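## Task

Set the blue square cup and the metal door knob onto the top of the wooden shelf reachable only by arm1, and set the espresso tamper with the black handle and the grey steel power module onto the top of the work bench reachable only by arm4. All four must keep their current upright orientation with the entire base resting on the top surface. The attempt fails if any of them ends up unheld on the floor or on a lower board. Objects that stay put only because a robot is holding them do not count. Finish by opening the grippers and moving the arms away.

## Robot and tools

Robots: four identical i2rt Big YAM arms named arm1, arm2, arm3 and arm4. Each has six revolute joints, a two-finger gripper and a wrist camera. With joints 1 and 6 at 0 and the hand level and pointing forward, the wrist camera rides on top of the hand and looks toward the fingertips. The hand can reach about 1.0 m from the joint1 axis. The room cameras are room_a and room_b. The wrist cameras are arm1_cam_wrist, arm2_cam_wrist, arm3_cam_wrist and arm4_cam_wrist.

Frames: there is a single scene frame with its origin on the floor and +z pointing up. "hand" means the point midway between the fingertips. The hand's z axis runs along the fingers, and its y axis is the direction the fingers open and close. Hand poses are computed from each robot's true foot pose, which is never printed. Camera calibration is given as OpenCV K, distortion and T_world_to_cam. Real cameras can be off by a few degrees and millimetres, and wrist-camera poses inherit errors from the joint readings.

execute_actions(actions, cameras): actions is a list holding at most one action; an empty list only fetches state and images. The action is an object keyed by robot name. Each robot gets its own "joints" object, whose keys are joint names and whose values are absolute targets, not offsets:
- joint1_rad: -2.879 to 2.879 rad. Turns the arm about its foot; positive is counter-clockwise seen from above.
- joint2_rad: 0 to 3.141 rad. Shoulder; at 0 the upper arm points backward, and positive raises it and then moves it forward.
- joint3_rad: 0 to 3.019 rad. Elbow; 0 means folded, positive opens it.
- joint4_rad: -1.692 to 1.57 rad. Hand pitch; positive tips the fingers up.
- joint5_rad: -1.57 to 1.57 rad. Sideways swing; positive is toward the arm's right.
- joint6_rad: -2.094 to 2.094 rad. Roll; positive is clockwise viewed from behind the hand.
- gripper_m: 0 to 0.093 m. Fingertip gap.

The done tolerances are ±0.045, 0.14, 0.09, 0.055, 0.03 and 0.035 rad for joints 1 to 6, and ±0.003 m for the gripper. Every motion in an action starts at the same moment. Each joint moves at its own speed, so the hand can sweep a wide path between postures. An action lasts at most 15 s. Any joint or robot you leave out may still be driving toward its previous target. An unknown key or an out-of-range value rejects the whole call, and nothing moves. cameras is a list of camera names or "all"; leaving it out or passing null gives all cameras, and [] gives none. The images arrive in the order named on the "pictures" line.

wait(seconds): 0 to 10 s. Nothing new is commanded; it returns state and images.

zoom_image(camera, region): region is [x0, y0, x1, y1] in pixels of that camera's latest full image, with the origin at the top left and at most 504x504.

read_manual(section): returns only the licence texts.

finished_scene(scene): ends scene 1 or 2. This is irreversible, and the result reports success and then the next task. The goal must already be met and stable when you call it.

Reading results: joint_positions and torques are listed in arm-joint order. Torques are noisy, offset and affected by friction, and they are not zero in free air. joint_status gives how each commanded motion ended:
- "off_target": the joint stopped short and may still be pushing.
- "contact_stop" or "time_out": the joint now holds wherever it stopped. A timed-out joint may keep a target near its current position and continue pushing; on_its_own will list it.
- "joint command not followed" (with a cause): a self- or arm-collision check blocked that arm's joint targets, though its gripper command still ran. Blocked joints show "not_followed" and may be retried with later actions.

on_its_own lists what moved without being commanded in this call. "held at" means the target being held, not the joint's actual position. To relieve a joint that is pushing, command it to its reported position. Very small target changes may not move a joint. If a result reports a stop, the later execute_actions, wait and finished_scene calls in that same reply are skipped.

Hazards: the arms do not stop on contact and can push hard. A hard squeeze between two robots fails the task and ends the run, and a hard hit can do the same. The collision check ignores fingers, gripper housings and wrist cameras, and it may act too late. Keep arms apart, and nothing in the state reports robot-robot contact. Long pushing or holding heats the motors. A MOTOR HOT warning appears at 85 °C. At 100 °C the arm and its gripper go limp and fall (OVER-TEMPERATURE FAULT), and the affected keys show limit_stop_at_motor_heat, so resend those targets. The gripper force limit is about 50 to 62 N per pad, lower on some grippers. Avoid dropping, slipping or slamming objects. Place each object gently, upright and fully on its surface, then open the gripper and retreat. Loose objects may occasionally get bumped by something, so check before finishing.

Each tool is called as name(argument=value, ...) on one line, values as JSON.

## Session

I'll start by looking at the current state.

execute_actions(actions=[])

Scene clock: 0.00 s.
Joint torques (N m, as the arm reports them, + toward a larger angle): no reading
Motor temperatures (°C, as the motors report them): arm1=[28 25 28 26 26 28] | arm2=[25 28 26 27 27 29] | arm3=[27 27 28 26 27 28] | arm4=[26 28 28 27 25 30]
arm1.joint_positions: joint1_rad=+0.084 joint2_rad=+0.548 joint3_rad=+1.396 joint4_rad=-1.456 joint5_rad=-0.237 joint6_rad=-0.167 gripper_m=+0.094
arm1.joint_status: not commanded
arm1.hand: x=+0.9269 y=+1.4837 z=+1.3958 quat_wxyz=(-0.029, +0.884, -0.048, -0.464) (m; scene frame)
arm2.joint_positions: joint1_rad=-0.488 joint2_rad=+0.434 joint3_rad=+1.524 joint4_rad=-1.575 joint5_rad=-0.221 joint6_rad=+0.257 gripper_m=+0.094
arm2.joint_status: not commanded
arm2.hand: x=+0.4112 y=+0.4377 z=+1.4799 quat_wxyz=(-0.164, +0.657, -0.541, -0.500) (m; scene frame)
arm3.joint_positions: joint1_rad=+0.062 joint2_rad=+0.655 joint3_rad=+1.695 joint4_rad=-1.295 joint5_rad=-0.001 joint6_rad=+0.721 gripper_m=+0.094
arm3.joint_status: not commanded
arm3.hand: x=-0.4480 y=-0.4044 z=+1.5811 quat_wxyz=(-0.610, -0.482, -0.628, -0.041) (m; scene frame)
arm4.joint_positions: joint1_rad=+0.143 joint2_rad=+0.501 joint3_rad=+1.593 joint4_rad=-1.476 joint5_rad=+0.222 joint6_rad=-0.467 gripper_m=+0.094
arm4.joint_status: not commanded
arm4.hand: x=-0.8733 y=-1.5656 z=+1.4879 quat_wxyz=(-0.500, +0.060, -0.822, +0.268) (m; scene frame)
pictures: arm1_cam_wrist, arm2_cam_wrist, arm3_cam_wrist, arm4_cam_wrist, room_a, room_b
Images, in order (width x height): arm1_cam_wrist 504x504, arm2_cam_wrist 504x504, arm3_cam_wrist 504x504, arm4_cam_wrist 504x504, room_a 896x504, room_b 896x504.

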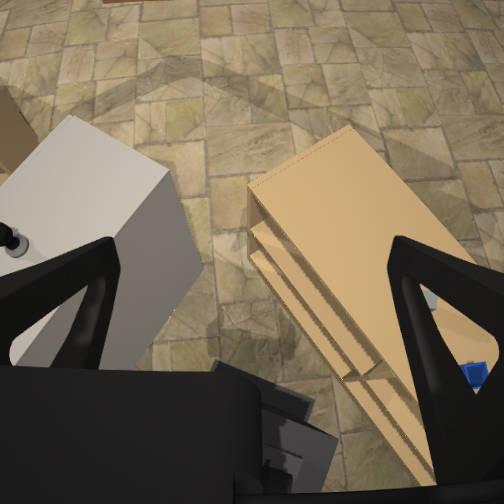

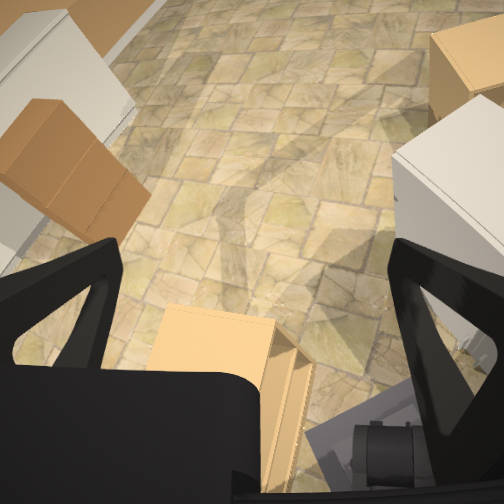

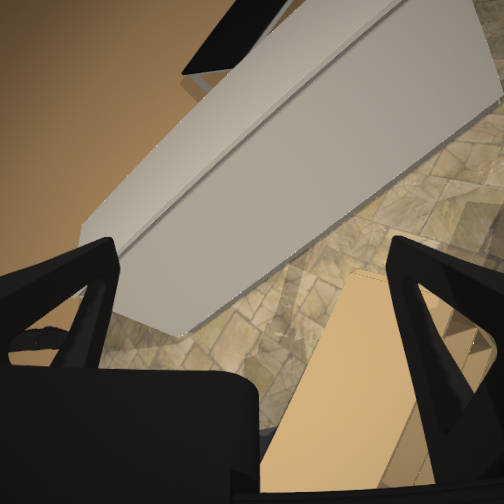

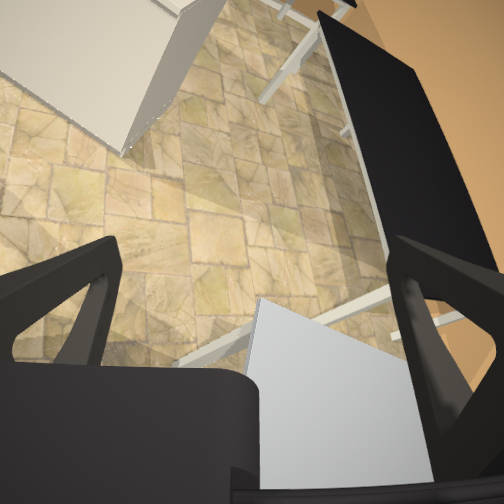

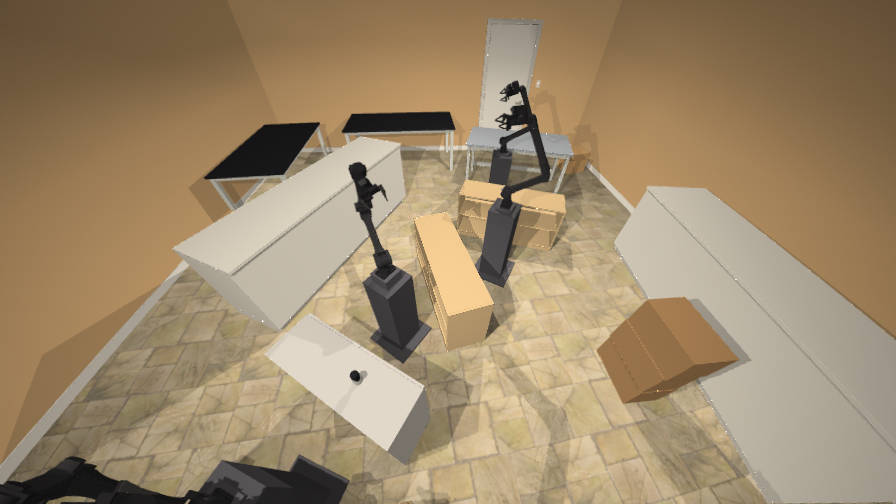

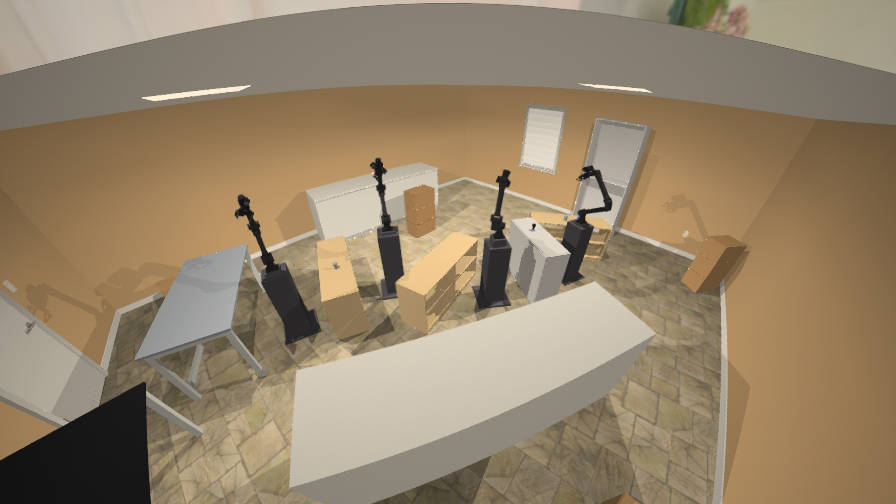

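zoom_image(camera="room_b", region=[480, 160, 660, 310])

zoom_image(camera="room_b", region=[220, 180, 500, 360])

zoom_image(camera="arm1_cam_wrist", region=[380, 260, 504, 420])

zoom_image(camera="room_a", region=[400, 70, 620, 300])

Region (480, 160, 660, 310) of room_b's 896x504 image, scaled by 2.800, with more detail than that image has.

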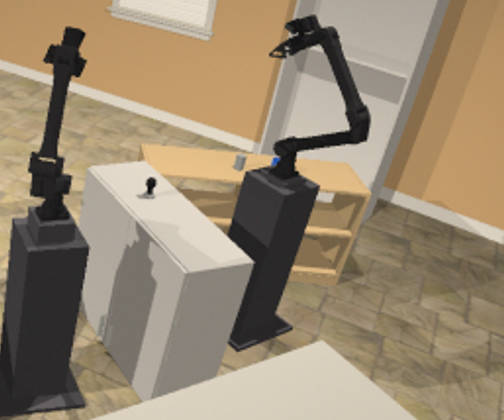

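Region (220, 180, 500, 360) of room_b's 896x504 image, scaled by 1.800, with more detail than that image has; it fills the top 324 rows of this view, and the rest is white.

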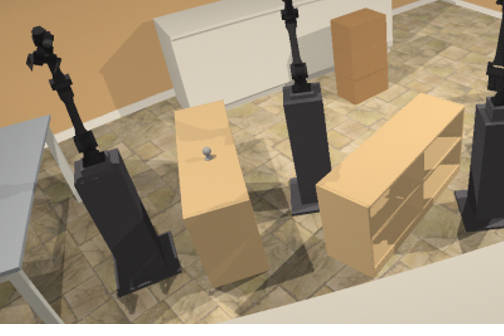

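Region (380, 260, 504, 420) of arm1_cam_wrist's 504x504 image, scaled by 3.150, with more detail than that image has; it fills the left 391 columns of this view, and the rest is white.

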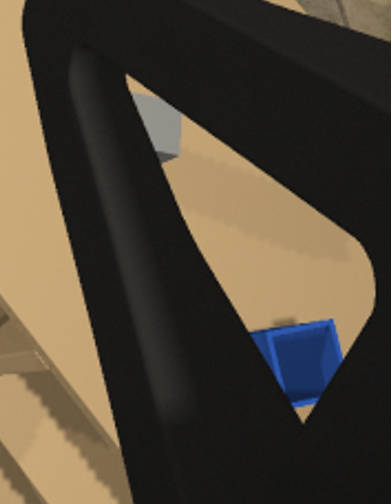

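Region (400, 70, 620, 300) of room_a's 896x504 image, scaled by 2.191, with more detail than that image has; it fills the left 482 columns of this view, and the rest is white.

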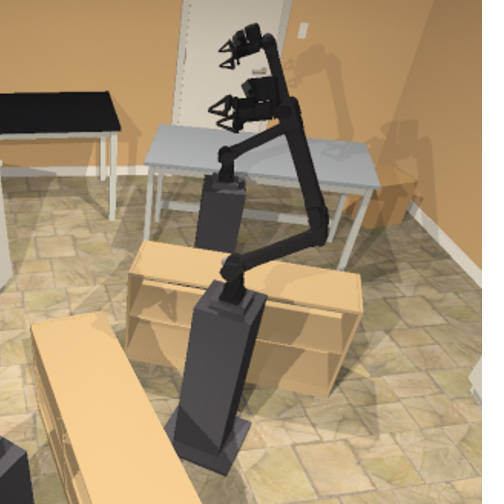

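zoom_image(camera="room_a", region=[250, 300, 450, 480])

zoom_image(camera="room_a", region=[325, 350, 385, 400])

zoom_image(camera="room_b", region=[500, 200, 620, 270])

zoom_image(camera="room_b", region=[300, 225, 380, 305])

zoom_image(camera="arm1_cam_wrist", region=[0, 200, 80, 280])

Region (250, 300, 450, 480) of room_a's 896x504 image, scaled by 2.520, with more detail than that image has; it fills the top 454 rows of this view, and the rest is white.

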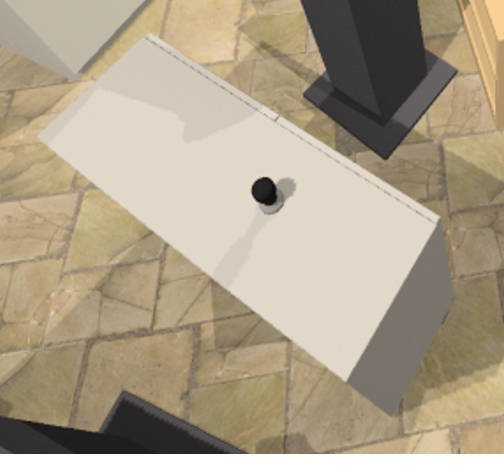

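Region (325, 350, 385, 400) of room_a's 896x504 image, scaled by 8.400, with more detail than that image has.

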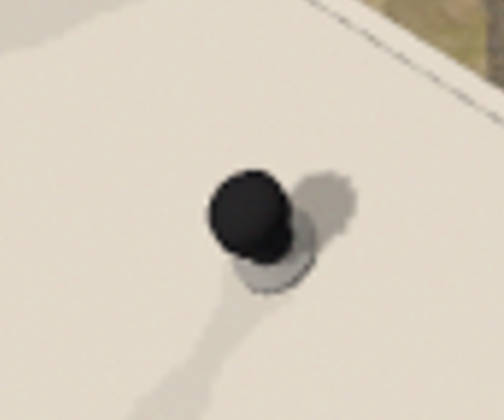

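Region (500, 200, 620, 270) of room_b's 896x504 image, scaled by 4.200, with more detail than that image has; it fills the top 294 rows of this view, and the rest is white.

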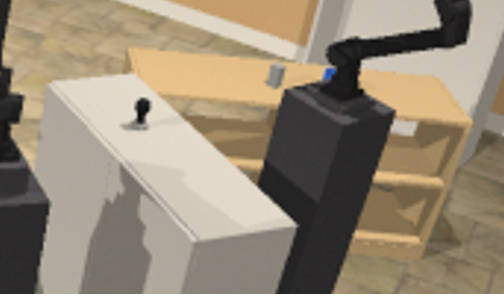

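Region (300, 225, 380, 305) of room_b's 896x504 image, scaled by 6.300, with more detail than that image has.

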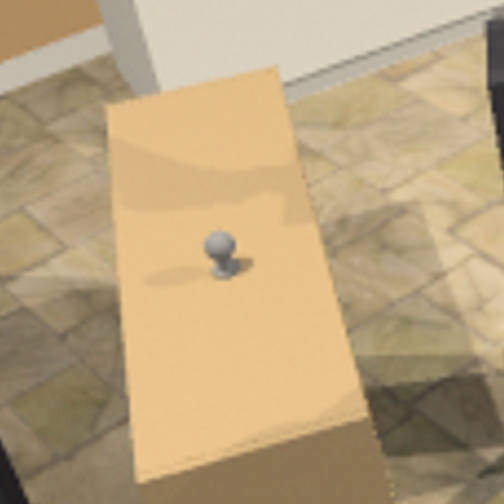

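Region (0, 200, 80, 280) of arm1_cam_wrist's 504x504 image, scaled by 6.300, with more detail than that image has.

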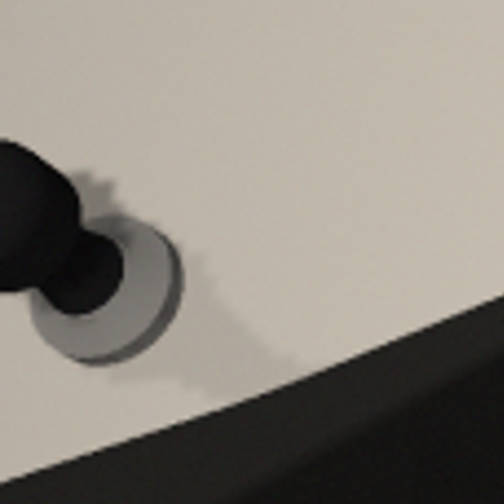

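zoom_image(camera="arm1_cam_wrist", region=[200, 100, 400, 300])

zoom_image(camera="room_a", region=[390, 200, 530, 360])

zoom_image(camera="room_b", region=[380, 220, 500, 340])

zoom_image(camera="room_b", region=[545, 200, 605, 240])

zoom_image(camera="room_b", region=[120, 230, 330, 410])

Region (200, 100, 400, 300) of arm1_cam_wrist's 504x504 image, scaled by 2.520, with more detail than that image has.

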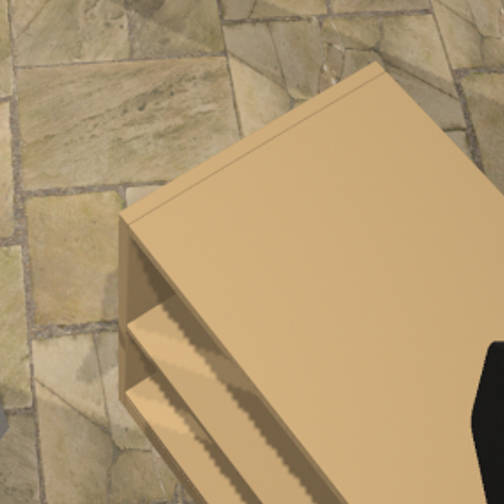

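Region (390, 200, 530, 360) of room_a's 896x504 image, scaled by 3.150, with more detail than that image has; it fills the left 441 columns of this view, and the rest is white.

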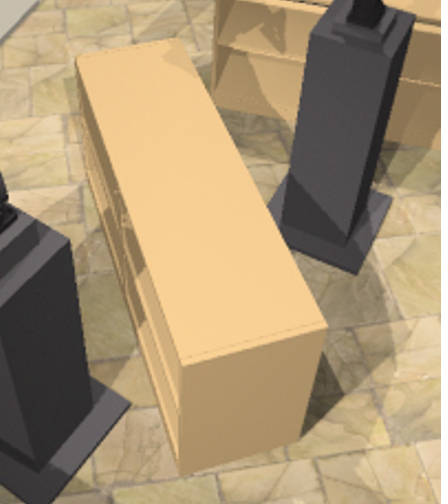

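Region (380, 220, 500, 340) of room_b's 896x504 image, scaled by 4.200, with more detail than that image has.

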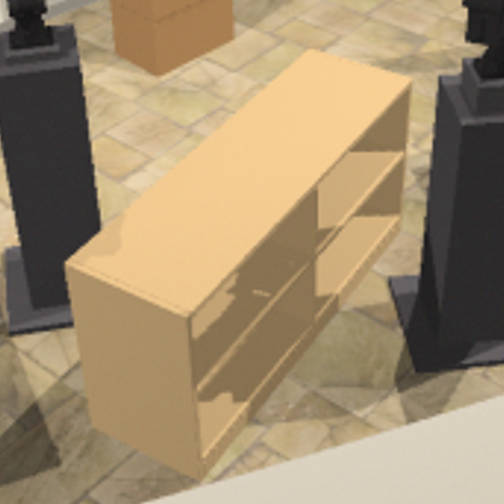

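Region (545, 200, 605, 240) of room_b's 896x504 image, scaled by 8.400, with more detail than that image has.

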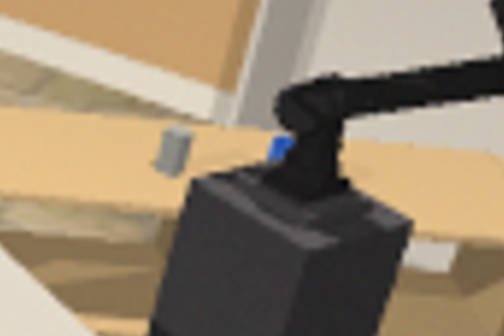

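Region (120, 230, 330, 410) of room_b's 896x504 image, scaled by 2.400, with more detail than that image has; it fills the top 432 rows of this view, and the rest is white.

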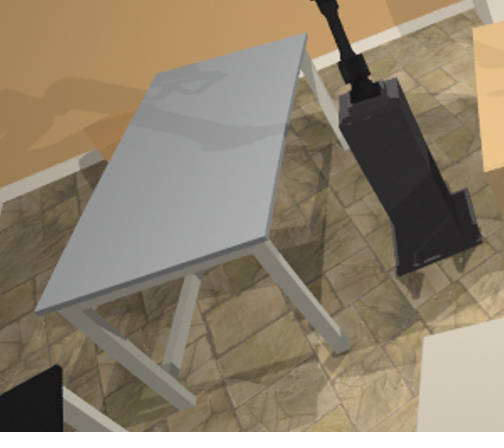

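execute_actions(actions=[{"arm1": {"joints": {"joint1_rad": -0.521, "joint2_rad": 1.89, "joint3_rad": 1.229, "joint4_rad": -0.91, "joint5_rad": 0, "joint6_rad": 0, "gripper_m": 0.093}}, "arm2": {"joints": {"joint1_rad": -1.084, "joint2_rad": 2.10, "joint3_rad": 1.898, "joint4_rad": -1.369, "joint5_rad": 0, "joint6_rad": 0, "gripper_m": 0.093}}, "arm3": {"joints": {"joint1_rad": -1.164, "joint2_rad": 2.27, "joint3_rad": 1.83, "joint4_rad": -1.13, "joint5_rad": 0, "joint6_rad": 0, "gripper_m": 0.093}}}])

Scene clock: 121.97 s.
Joint torques (N m, as the arm reports them, + toward a larger angle): arm1=[  0.76 -18.03   7.98   0.82   0.19   0.03] | arm2=[ -1.27 -23.19  12.71  -0.06   0.08  -0.12] | arm3=[ -1.48 -25.05  11.22   0.25  -0.11  -0.11] | arm4=[ 0.87  6.68  6.48  2.03 -0.03 -0.06]
Motor temperatures (°C, as the motors report them): arm1=[28 26 37 26 26 28] | arm2=[25 31 32 27 27 29] | arm3=[27 28 33 26 27 28] | arm4=[26 29 34 28 25 30]
arm1.joint_positions: joint1_rad=-0.528 joint2_rad=+1.893 joint3_rad=+1.216 joint4_rad=-0.918 joint5_rad=-0.002 joint6_rad=-0.013 gripper_m=+0.093
arm1.joint_status: all done
arm1.hand: x=+0.8573 y=+1.8716 z=+0.8437 quat_wxyz=(+0.002, +0.878, -0.479, +0.017) (m; scene frame)
arm2.joint_positions: joint1_rad=-1.076 joint2_rad=+2.103 joint3_rad=+1.878 joint4_rad=-1.369 joint5_rad=-0.002 joint6_rad=+0.008 gripper_m=+0.093
arm2.joint_status: all done
arm2.hand: x=+0.6458 y=+0.9761 z=+0.9965 quat_wxyz=(+0.010, +0.602, -0.799, +0.002) (m; scene frame)
arm3.joint_positions: joint1_rad=-1.165 joint2_rad=+2.263 joint3_rad=+1.810 joint4_rad=-1.129 joint5_rad=+0.001 joint6_rad=+0.014 gripper_m=+0.093
arm3.joint_status: all done
arm3.hand: x=-0.7698 y=-0.9328 z=+0.8647 quat_wxyz=(+0.004, -0.792, -0.610, -0.004) (m; scene frame)
arm4.joint_positions: joint1_rad=+0.143 joint2_rad=+0.501 joint3_rad=+1.592 joint4_rad=-1.476 joint5_rad=+0.222 joint6_rad=-0.467 gripper_m=+0.094
arm4.joint_status: not commanded
arm4.hand: x=-0.8732 y=-1.5656 z=+1.4878 quat_wxyz=(-0.500, +0.061, -0.822, +0.268) (m; scene frame)
pictures: arm1_cam_wrist, arm2_cam_wrist, arm3_cam_wrist, arm4_cam_wrist, room_a, room_b
camera_calibration (this result's frames):
arm1_cam_wrist: T_world_to_cam=[[0.84227, 0.538785, 0.0170878, -1.74153], [0.421329, -0.677764, 0.602593, 0.401002], [0.33625, -0.500346, -0.797866, 1.4419], [0, 0, 0, 1]] pos_world=[0.813044, 1.93155, 0.938564]
arm2_cam_wrist: T_world_to_cam=[[0.957624, -0.287914, -0.00788155, -0.327351], [-0.227452, -0.772744, 0.592564, 0.318829], [-0.176698, -0.565661, -0.805485, 1.59604], [0, 0, 0, 1]] pos_world=[0.668015, 1.05494, 1.09408]
arm3_cam_wrist: T_world_to_cam=[[-0.960739, 0.277426, -0.00386785, -0.47829], [0.221075, 0.773867, 0.593511, 0.384837], [0.167649, 0.569355, -0.804816, 1.47993], [0, 0, 0, 1]] pos_world=[-0.792697, -1.00773, 0.960813]
arm4_cam_wrist: T_world_to_cam=[[-0.180399, -0.840156, 0.511463, -2.23745], [-0.902126, -0.0658834, -0.426414, -0.255101], [0.391951, -0.538329, -0.746041, 0.735756], [0, 0, 0, 1]] pos_world=[-0.922148, -1.50053, 1.5845]
Images, in order (width x height): arm1_cam_wrist 504x504, arm2_cam_wrist 504x504, arm3_cam_wrist 504x504, arm4_cam_wrist 504x504, room_a 896x504, room_b 896x504.

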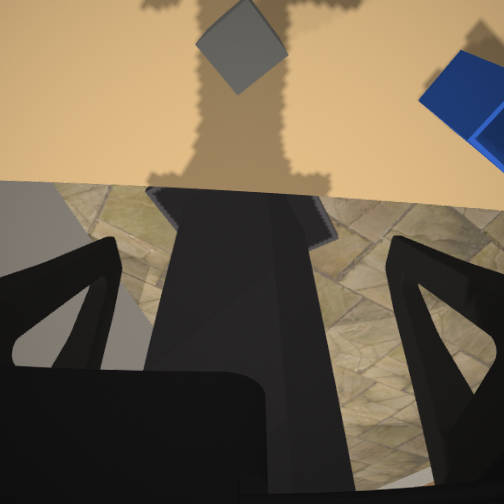

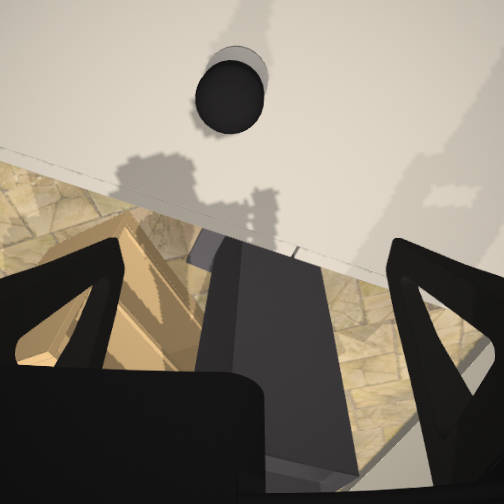

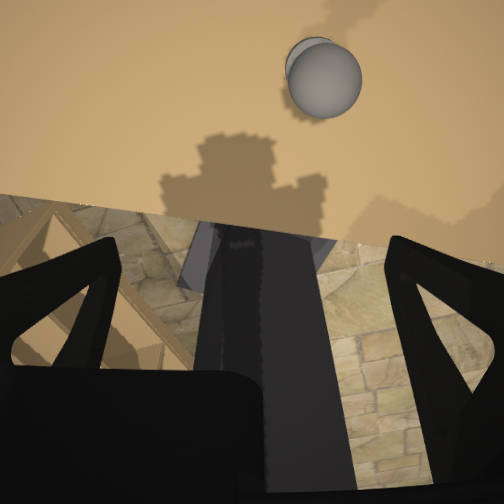

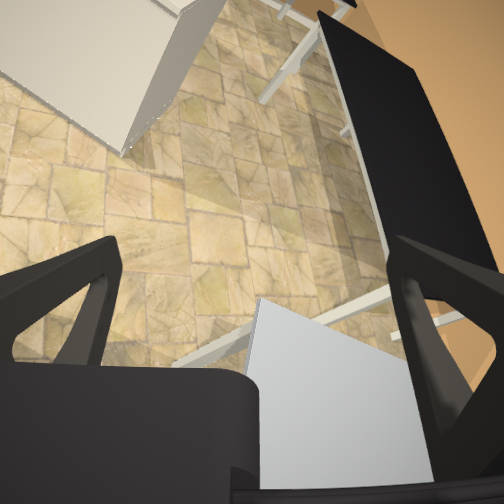

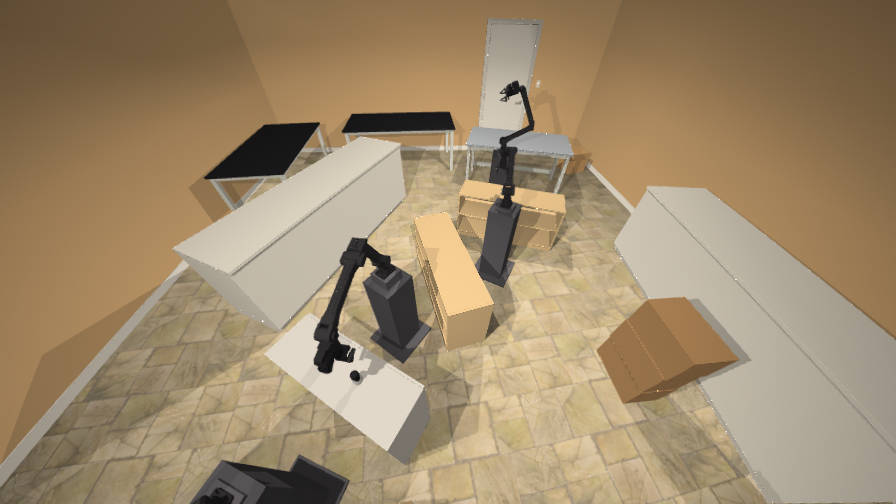

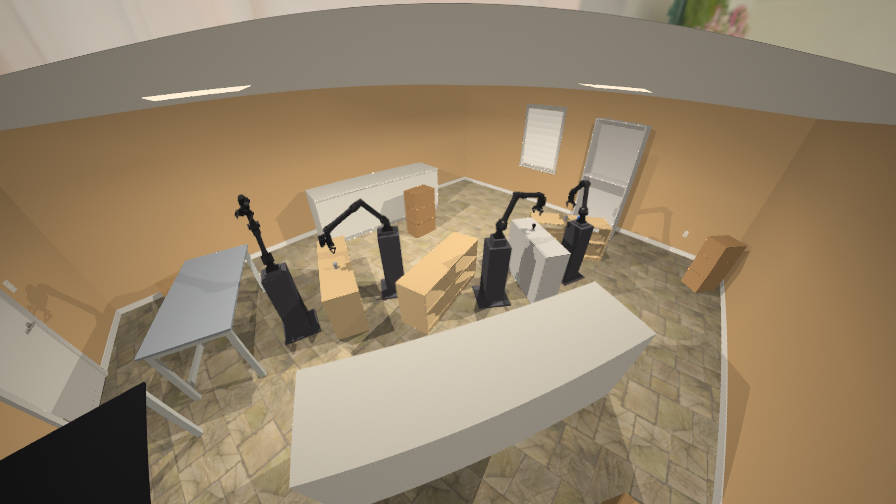

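execute_actions(actions=[{"arm1": {"joints": {"joint1_rad": -0.508, "joint2_rad": 2.146, "joint3_rad": 1.314, "joint4_rad": -0.72, "joint5_rad": 0, "joint6_rad": -0.69}}, "arm2": {"joints": {"joint1_rad": -1.045, "joint2_rad": 2.237, "joint3_rad": 1.835, "joint4_rad": -1.151, "joint5_rad": 0, "joint6_rad": 0}}, "arm3": {"joints": {"joint1_rad": -1.238, "joint2_rad": 2.47, "joint3_rad": 1.888, "joint4_rad": -0.969, "joint5_rad": 0, "joint6_rad": 0}}}], cameras=["arm1_cam_wrist", "arm2_cam_wrist", "arm3_cam_wrist", "room_b"])

Scene clock: 164.53 s.
Joint torques (N m, as the arm reports them, + toward a larger angle): arm1=[  0.45 -22.18   7.29   0.9    0.13  -0.2 ] | arm2=[ -0.16 -24.97  10.81   0.52   0.09  -0.12] | arm3=[ -0.77 -27.11  10.29   0.83  -0.13  -0.1 ] | arm4=[ 0.93  6.79  6.49  1.96 -0.03 -0.07]
Motor temperatures (°C, as the motors report them): arm1=[28 31 37 26 26 28] | arm2=[25 39 38 27 27 29] | arm3=[27 37 37 26 27 28] | arm4=[26 29 34 28 25 30]
arm1.joint_positions: joint1_rad=-0.512 joint2_rad=+2.165 joint3_rad=+1.295 joint4_rad=-0.728 joint5_rad=-0.002 joint6_rad=-0.677 gripper_m=+0.093
arm1.joint_status: all done
arm1.hand: x=+0.8359 y=+1.8938 z=+0.7282 quat_wxyz=(+0.009, +0.987, -0.160, +0.017) (m; scene frame)
arm2.joint_positions: joint1_rad=-1.053 joint2_rad=+2.246 joint3_rad=+1.830 joint4_rad=-1.166 joint5_rad=-0.002 joint6_rad=+0.008 gripper_m=+0.093
arm2.joint_status: all done
arm2.hand: x=+0.6360 y=+0.9988 z=+0.8889 quat_wxyz=(+0.005, +0.611, -0.792, -0.002) (m; scene frame)
arm3.joint_positions: joint1_rad=-1.246 joint2_rad=+2.468 joint3_rad=+1.872 joint4_rad=-0.984 joint5_rad=+0.001 joint6_rad=+0.013 gripper_m=+0.093
arm3.joint_status: all done
arm3.hand: x=-0.8262 y=-0.9347 z=+0.7526 quat_wxyz=(+0.003, -0.816, -0.578, -0.003) (m; scene frame)
arm4.joint_positions: joint1_rad=+0.143 joint2_rad=+0.501 joint3_rad=+1.592 joint4_rad=-1.476 joint5_rad=+0.222 joint6_rad=-0.467 gripper_m=+0.094
arm4.joint_status: not commanded
arm4.hand: x=-0.8732 y=-1.5656 z=+1.4878 quat_wxyz=(-0.500, +0.061, -0.822, +0.268) (m; scene frame)
pictures: arm1_cam_wrist, arm2_cam_wrist, arm3_cam_wrist, room_b
camera_calibration (this result's frames):
arm1_cam_wrist: T_world_to_cam=[[0.317877, 0.948098, -0.00796565, -2.05201], [0.755365, -0.248162, 0.606498, -0.600973], [0.573043, -0.198809, -0.795045, 0.596978], [0, 0, 0, 1]] pos_world=[0.764148, 1.91506, 0.822768]
arm2_cam_wrist: T_world_to_cam=[[0.963865, -0.266272, -0.0080031, -0.337762], [-0.211869, -0.784452, 0.582877, 0.408375], [-0.161482, -0.560119, -0.812521, 1.51152], [0, 0, 0, 1]] pos_world=[0.656162, 1.07705, 0.987407]
arm3_cam_wrist: T_world_to_cam=[[-0.935596, 0.353049, -0.00396871, -0.440892], [0.28252, 0.755337, 0.591312, 0.500409], [0.21176, 0.552108, -0.806433, 1.42177], [0, 0, 0, 1]] pos_world=[-0.854945, -1.00729, 0.848913]
Images, in order (width x height): arm1_cam_wrist 504x504, arm2_cam_wrist 504x504, arm3_cam_wrist 504x504, room_b 896x504.

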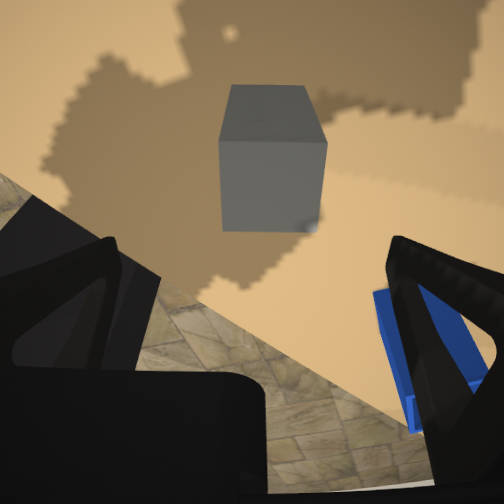

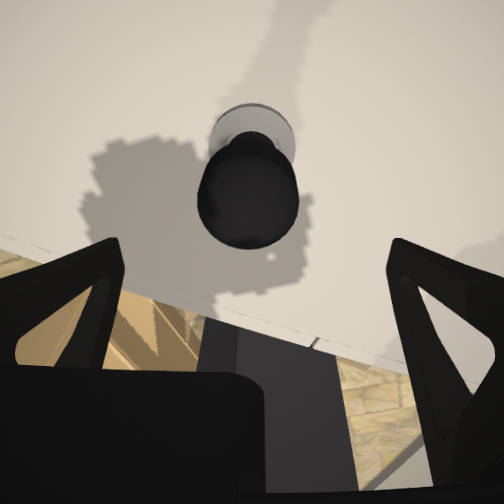

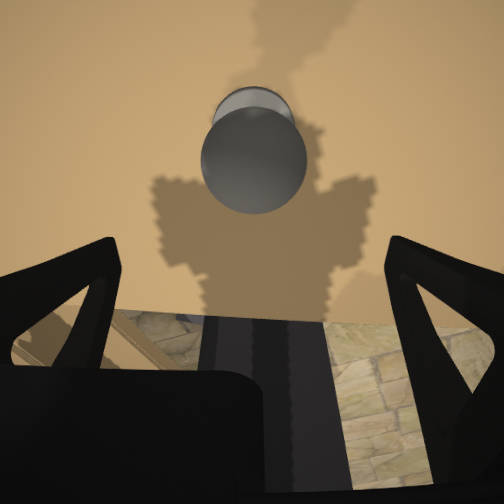

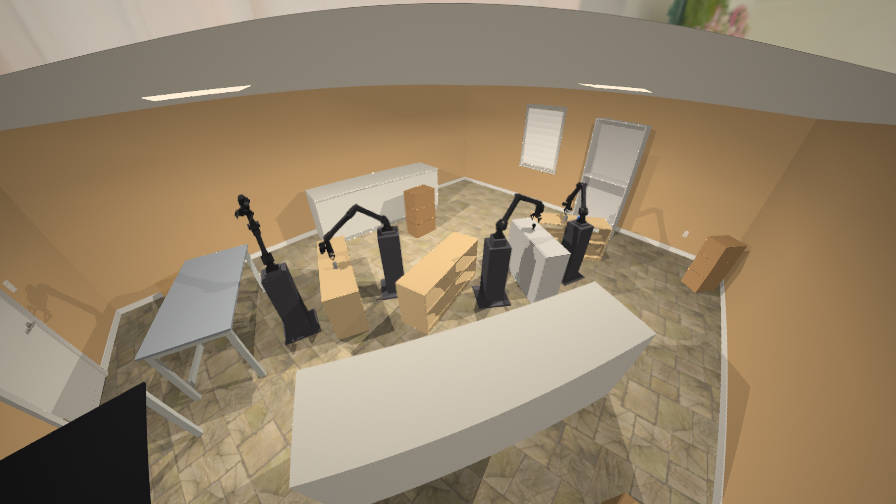

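execute_actions(actions=[{"arm1": {"joints": {"joint2_rad": 2.296, "joint3_rad": 1.329, "joint4_rad": -0.56}}, "arm2": {"joints": {"joint1_rad": -1.038, "joint2_rad": 2.315, "joint3_rad": 1.785, "joint4_rad": -1.012}}, "arm3": {"joints": {"joint2_rad": 2.645, "joint3_rad": 1.925, "joint4_rad": -0.82}}}], cameras=["arm1_cam_wrist", "arm2_cam_wrist", "arm3_cam_wrist", "room_b"])

Scene clock: 218.27 s.
Joint torques (N m, as the arm reports them, + toward a larger angle): arm1=[  0.54 -21.78   6.76   0.99   0.14  -0.22] | arm2=[  0.25 -23.75   9.64   0.61   0.08  -0.13] | arm3=[ -0.62 -27.88   9.26   0.83  -0.12  -0.11] | arm4=[ 1.08  6.71  6.44  2.03 -0.03 -0.07]
Motor temperatures (°C, as the motors report them): arm1=[28 36 36 26 26 28] | arm2=[25 44 37 27 27 29] | arm3=[27 42 37 26 27 28] | arm4=[26 29 35 28 25 30]
arm1.joint_positions: joint1_rad=-0.512 joint2_rad=+2.306 joint3_rad=+1.306 joint4_rad=-0.569 joint5_rad=-0.002 joint6_rad=-0.677 gripper_m=+0.093
arm1.joint_status: all done
arm1.hand: x=+0.8351 y=+1.8969 z=+0.6584 quat_wxyz=(-0.002, +0.987, -0.159, +0.007) (m; scene frame)
arm2.joint_positions: joint1_rad=-1.053 joint2_rad=+2.306 joint3_rad=+1.787 joint4_rad=-1.028 joint5_rad=-0.002 joint6_rad=+0.008 gripper_m=+0.093
arm2.joint_status: all done
arm2.hand: x=+0.6369 y=+1.0050 z=+0.8361 quat_wxyz=(-0.009, +0.611, -0.792, -0.013) (m; scene frame)
arm3.joint_positions: joint1_rad=-1.246 joint2_rad=+2.644 joint3_rad=+1.911 joint4_rad=-0.835 joint5_rad=+0.001 joint6_rad=+0.013 gripper_m=+0.093
arm3.joint_status: all done
arm3.hand: x=-0.8253 y=-0.9316 z=+0.6487 quat_wxyz=(+0.000, -0.816, -0.578, +0.001) (m; scene frame)
arm4.joint_positions: joint1_rad=+0.143 joint2_rad=+0.501 joint3_rad=+1.592 joint4_rad=-1.476 joint5_rad=+0.222 joint6_rad=-0.467 gripper_m=+0.094
arm4.joint_status: not commanded
arm4.hand: x=-0.8732 y=-1.5656 z=+1.4878 quat_wxyz=(-0.500, +0.061, -0.822, +0.268) (m; scene frame)
pictures: arm1_cam_wrist, arm2_cam_wrist, arm3_cam_wrist, room_b
camera_calibration (this result's frames):
arm1_cam_wrist: T_world_to_cam=[[0.316769, 0.948444, 0.0105855, -2.06719], [0.76532, -0.262168, 0.587838, -0.526718], [0.560306, -0.178107, -0.80891, 0.523048], [0, 0, 0, 1]] pos_world=[0.764862, 1.91569, 0.754606]
arm2_cam_wrist: T_world_to_cam=[[0.963979, -0.265836, -0.00874782, -0.33735], [-0.216762, -0.804234, 0.553374, 0.491833], [-0.154142, -0.531544, -0.832887, 1.45585], [0, 0, 0, 1]] pos_world=[0.656216, 1.07972, 0.937439]
arm3_cam_wrist: T_world_to_cam=[[-0.935612, 0.353003, -0.00432168, -0.441329], [0.284375, 0.760859, 0.583288, 0.571125], [0.209191, 0.544503, -0.812254, 1.33062], [0, 0, 0, 1]] pos_world=[-0.85368, -1.00328, 0.745764]
Images, in order (width x height): arm1_cam_wrist 504x504, arm2_cam_wrist 504x504, arm3_cam_wrist 504x504, room_b 896x504.

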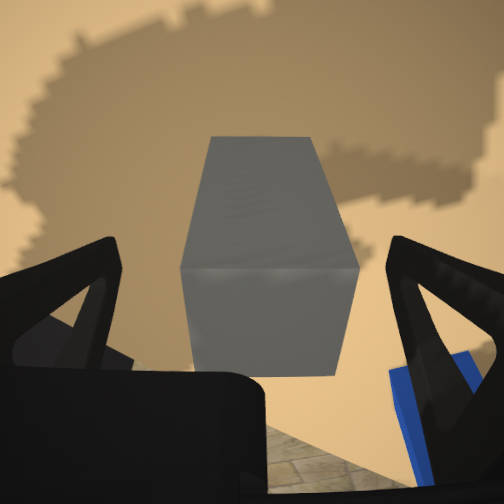

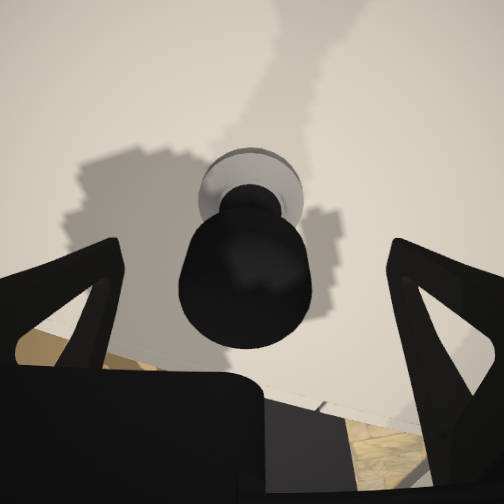

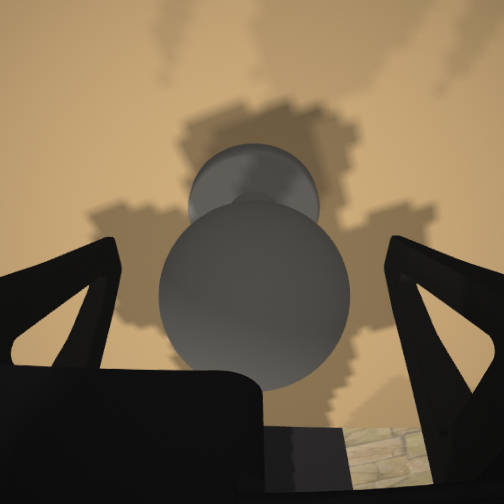

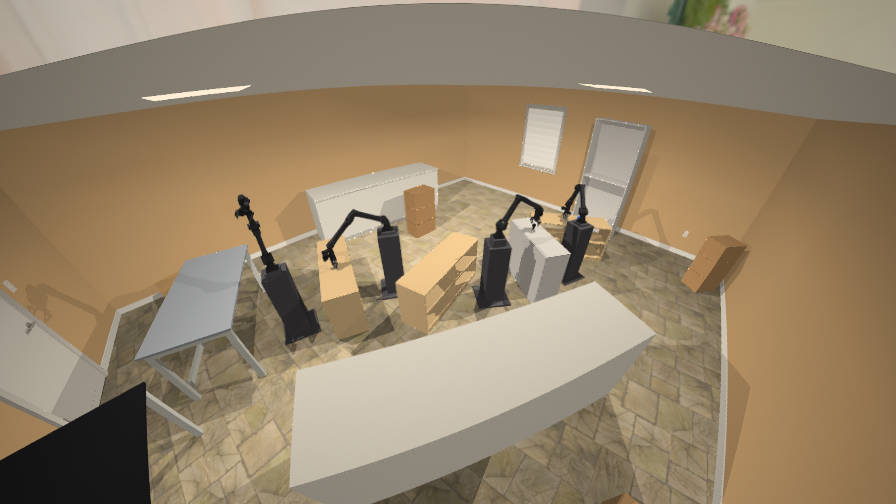

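execute_actions(actions=[{"arm1": {"joints": {"gripper_m": 0.02}}, "arm2": {"joints": {"joint2_rad": 2.34, "joint3_rad": 1.78}}, "arm3": {"joints": {"gripper_m": 0.035}}}], cameras=["arm1_cam_wrist", "arm2_cam_wrist", "arm3_cam_wrist"])

Scene clock: 225.53 s.
Joint torques (N m, as the arm reports them, + toward a larger angle): arm1=[  0.43 -21.66   6.73   0.95   0.11  -0.21] | arm2=[  0.3  -22.24   9.15   0.61   0.1   -0.12] | arm3=[ -0.54 -27.44   9.35   0.82  -0.12  -0.11] | arm4=[ 1.11  6.79  6.47  1.95 -0.03 -0.05]
Motor temperatures (°C, as the motors report them): arm1=[28 36 36 26 26 28] | arm2=[25 44 37 27 27 29] | arm3=[27 43 37 26 27 28] | arm4=[26 29 35 28 25 30]
arm1.joint_positions: joint1_rad=-0.512 joint2_rad=+2.306 joint3_rad=+1.306 joint4_rad=-0.568 joint5_rad=-0.002 joint6_rad=-0.678 gripper_m=+0.039
arm1.joint_status: gripper_m off_target (ended at +0.039, target +0.020)
arm1.hand: x=+0.8351 y=+1.8971 z=+0.6584 quat_wxyz=(-0.002, +0.987, -0.159, +0.007) (m; scene frame)
arm2.joint_positions: joint1_rad=-1.053 joint2_rad=+2.314 joint3_rad=+1.787 joint4_rad=-1.028 joint5_rad=-0.002 joint6_rad=+0.008 gripper_m=+0.093
arm2.joint_status: all done
arm2.hand: x=+0.6365 y=+1.0034 z=+0.8309 quat_wxyz=(-0.006, +0.611, -0.792, -0.010) (m; scene frame)
arm3.joint_positions: joint1_rad=-1.246 joint2_rad=+2.644 joint3_rad=+1.911 joint4_rad=-0.835 joint5_rad=+0.001 joint6_rad=+0.013 gripper_m=+0.051
arm3.joint_status: gripper_m off_target (ended at +0.051, target +0.035)
arm3.hand: x=-0.8253 y=-0.9318 z=+0.6487 quat_wxyz=(+0.000, -0.816, -0.578, +0.001) (m; scene frame)
arm4.joint_positions: joint1_rad=+0.143 joint2_rad=+0.501 joint3_rad=+1.592 joint4_rad=-1.476 joint5_rad=+0.222 joint6_rad=-0.467 gripper_m=+0.094
arm4.joint_status: not commanded
arm4.hand: x=-0.8732 y=-1.5656 z=+1.4878 quat_wxyz=(-0.500, +0.061, -0.822, +0.268) (m; scene frame)
pictures: arm1_cam_wrist, arm2_cam_wrist, arm3_cam_wrist
camera_calibration (this result's frames):
arm1_cam_wrist: T_world_to_cam=[[0.316033, 0.94868, 0.0113504, -2.0677], [0.765578, -0.262066, 0.587547, -0.526849], [0.560369, -0.176995, -0.80911, 0.521078], [0, 0, 0, 1]] pos_world=[0.76481, 1.91574, 0.754627]
arm2_cam_wrist: T_world_to_cam=[[0.963975, -0.265854, -0.00858119, -0.337514], [-0.215624, -0.799922, 0.560027, 0.482773], [-0.15575, -0.538002, -0.82843, 1.45448], [0, 0, 0, 1]] pos_world=[0.655988, 1.07897, 0.931672]
arm3_cam_wrist: T_world_to_cam=[[-0.935612, 0.352998, -0.00473005, -0.440997], [0.284305, 0.761351, 0.582679, 0.572073], [0.209286, 0.543817, -0.812689, 1.33045], [0, 0, 0, 1]] pos_world=[-0.853689, -1.0034, 0.745821]
Images, in order (width x height): arm1_cam_wrist 504x504, arm2_cam_wrist 504x504, arm3_cam_wrist 504x504.

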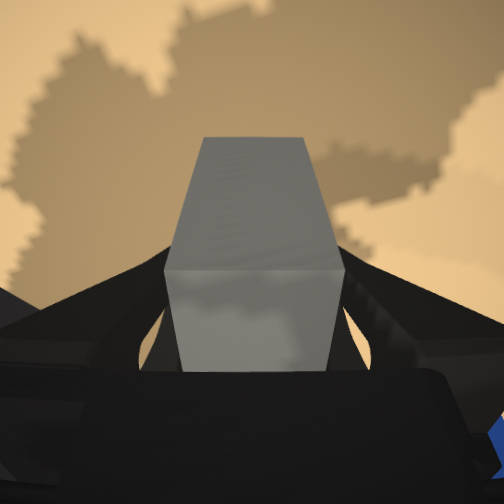

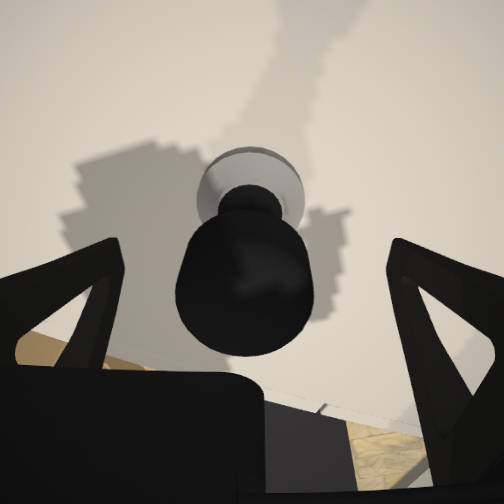

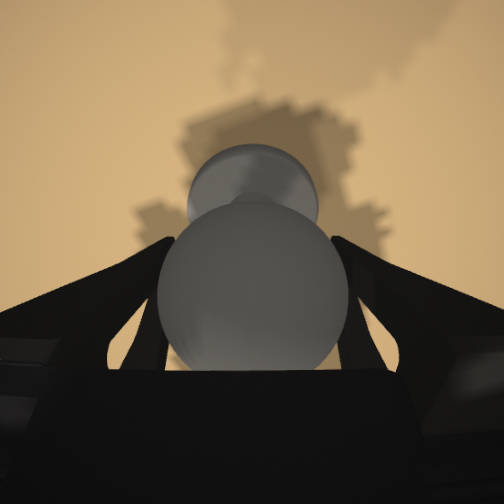

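execute_actions(actions=[{"arm1": {"joints": {"joint2_rad": 1.85, "joint3_rad": 1.41, "joint4_rad": -1.11}}, "arm2": {"joints": {"joint2_rad": 2.36, "joint4_rad": -1.045}}, "arm3": {"joints": {"joint2_rad": 2.37, "joint3_rad": 1.85, "joint4_rad": -1.03}}}], cameras=["arm1_cam_wrist", "arm2_cam_wrist", "arm3_cam_wrist"])

Scene clock: 242.57 s.
Joint torques (N m, as the arm reports them, + toward a larger angle): arm1=[  0.57 -18.83   9.75   0.37   0.11  -0.21] | arm2=[  0.32 -22.72   8.98  -0.54   0.09  -0.12] | arm3=[ -0.53 -27.13   9.93  -0.22  -0.12  -0.11] | arm4=[ 1.06  6.7   6.47  2.01 -0.02 -0.06]
Motor temperatures (°C, as the motors report them): arm1=[28 37 36 26 26 28] | arm2=[25 44 36 27 27 29] | arm3=[27 44 37 26 27 28] | arm4=[26 29 35 28 25 30]
arm1.joint_positions: joint1_rad=-0.512 joint2_rad=+1.850 joint3_rad=+1.388 joint4_rad=-1.102 joint5_rad=-0.002 joint6_rad=-0.678 gripper_m=+0.039
arm1.joint_status: all done
arm1.hand: x=+0.8298 y=+1.8984 z=+0.9199 quat_wxyz=(-0.004, +0.987, -0.159, +0.005) (m; scene frame)
arm2.joint_positions: joint1_rad=-1.053 joint2_rad=+2.339 joint3_rad=+1.787 joint4_rad=-1.032 joint5_rad=-0.002 joint6_rad=+0.008 gripper_m=+0.093
arm2.joint_status: all done
arm2.hand: x=+0.6349 y=+0.9974 z=+0.8151 quat_wxyz=(+0.005, +0.611, -0.792, -0.001) (m; scene frame)
arm3.joint_positions: joint1_rad=-1.246 joint2_rad=+2.370 joint3_rad=+1.841 joint4_rad=-1.017 joint5_rad=+0.001 joint6_rad=+0.013 gripper_m=+0.051
arm3.joint_status: all done
arm3.hand: x=-0.8268 y=-0.9367 z=+0.8061 quat_wxyz=(-0.006, -0.816, -0.578, +0.010) (m; scene frame)
arm4.joint_positions: joint1_rad=+0.143 joint2_rad=+0.501 joint3_rad=+1.592 joint4_rad=-1.476 joint5_rad=+0.222 joint6_rad=-0.467 gripper_m=+0.094
arm4.joint_status: not commanded
arm4.hand: x=-0.8732 y=-1.5656 z=+1.4878 quat_wxyz=(-0.500, +0.061, -0.822, +0.268) (m; scene frame)
pictures: arm1_cam_wrist, arm2_cam_wrist, arm3_cam_wrist
camera_calibration (this result's frames):
arm1_cam_wrist: T_world_to_cam=[[0.316003, 0.948652, 0.0142118, -2.07278], [0.767051, -0.264269, 0.584632, -0.670415], [0.558368, -0.173844, -0.811174, 0.73344], [0, 0, 0, 1]] pos_world=[0.759717, 1.91668, 1.01635]
arm2_cam_wrist: T_world_to_cam=[[0.963966, -0.265906, -0.00797708, -0.338111], [-0.211402, -0.783889, 0.583805, 0.448432], [-0.161491, -0.561082, -0.811855, 1.45103], [0, 0, 0, 1]] pos_world=[0.655055, 1.07576, 0.913531]
arm3_cam_wrist: T_world_to_cam=[[-0.935655, 0.352874, -0.00551539, -0.439465], [0.288347, 0.773383, 0.564565, 0.513693], [0.203486, 0.526648, -0.82537, 1.45069], [0, 0, 0, 1]] pos_world=[-0.854504, -1.00621, 0.904918]
Images, in order (width x height): arm1_cam_wrist 504x504, arm2_cam_wrist 504x504, arm3_cam_wrist 504x504.

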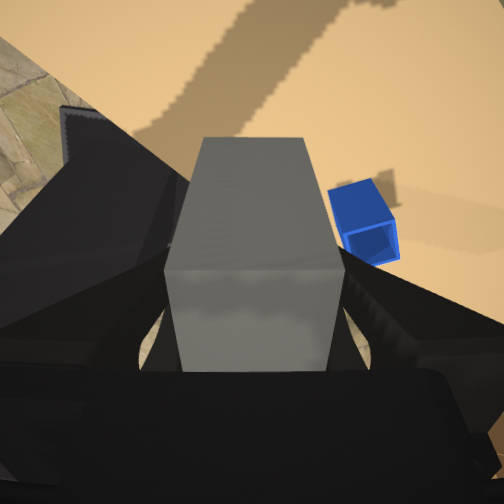

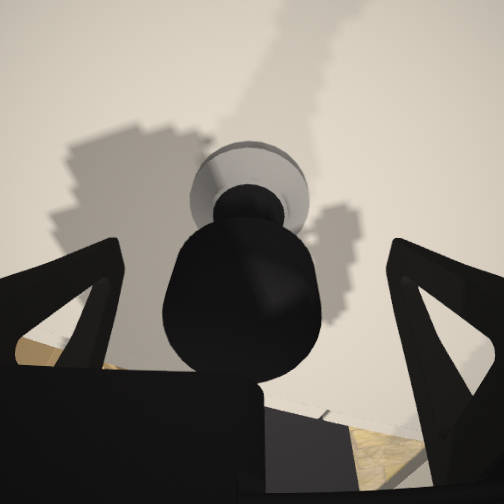

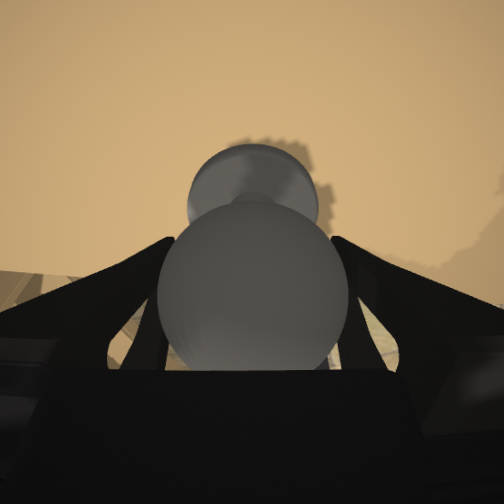

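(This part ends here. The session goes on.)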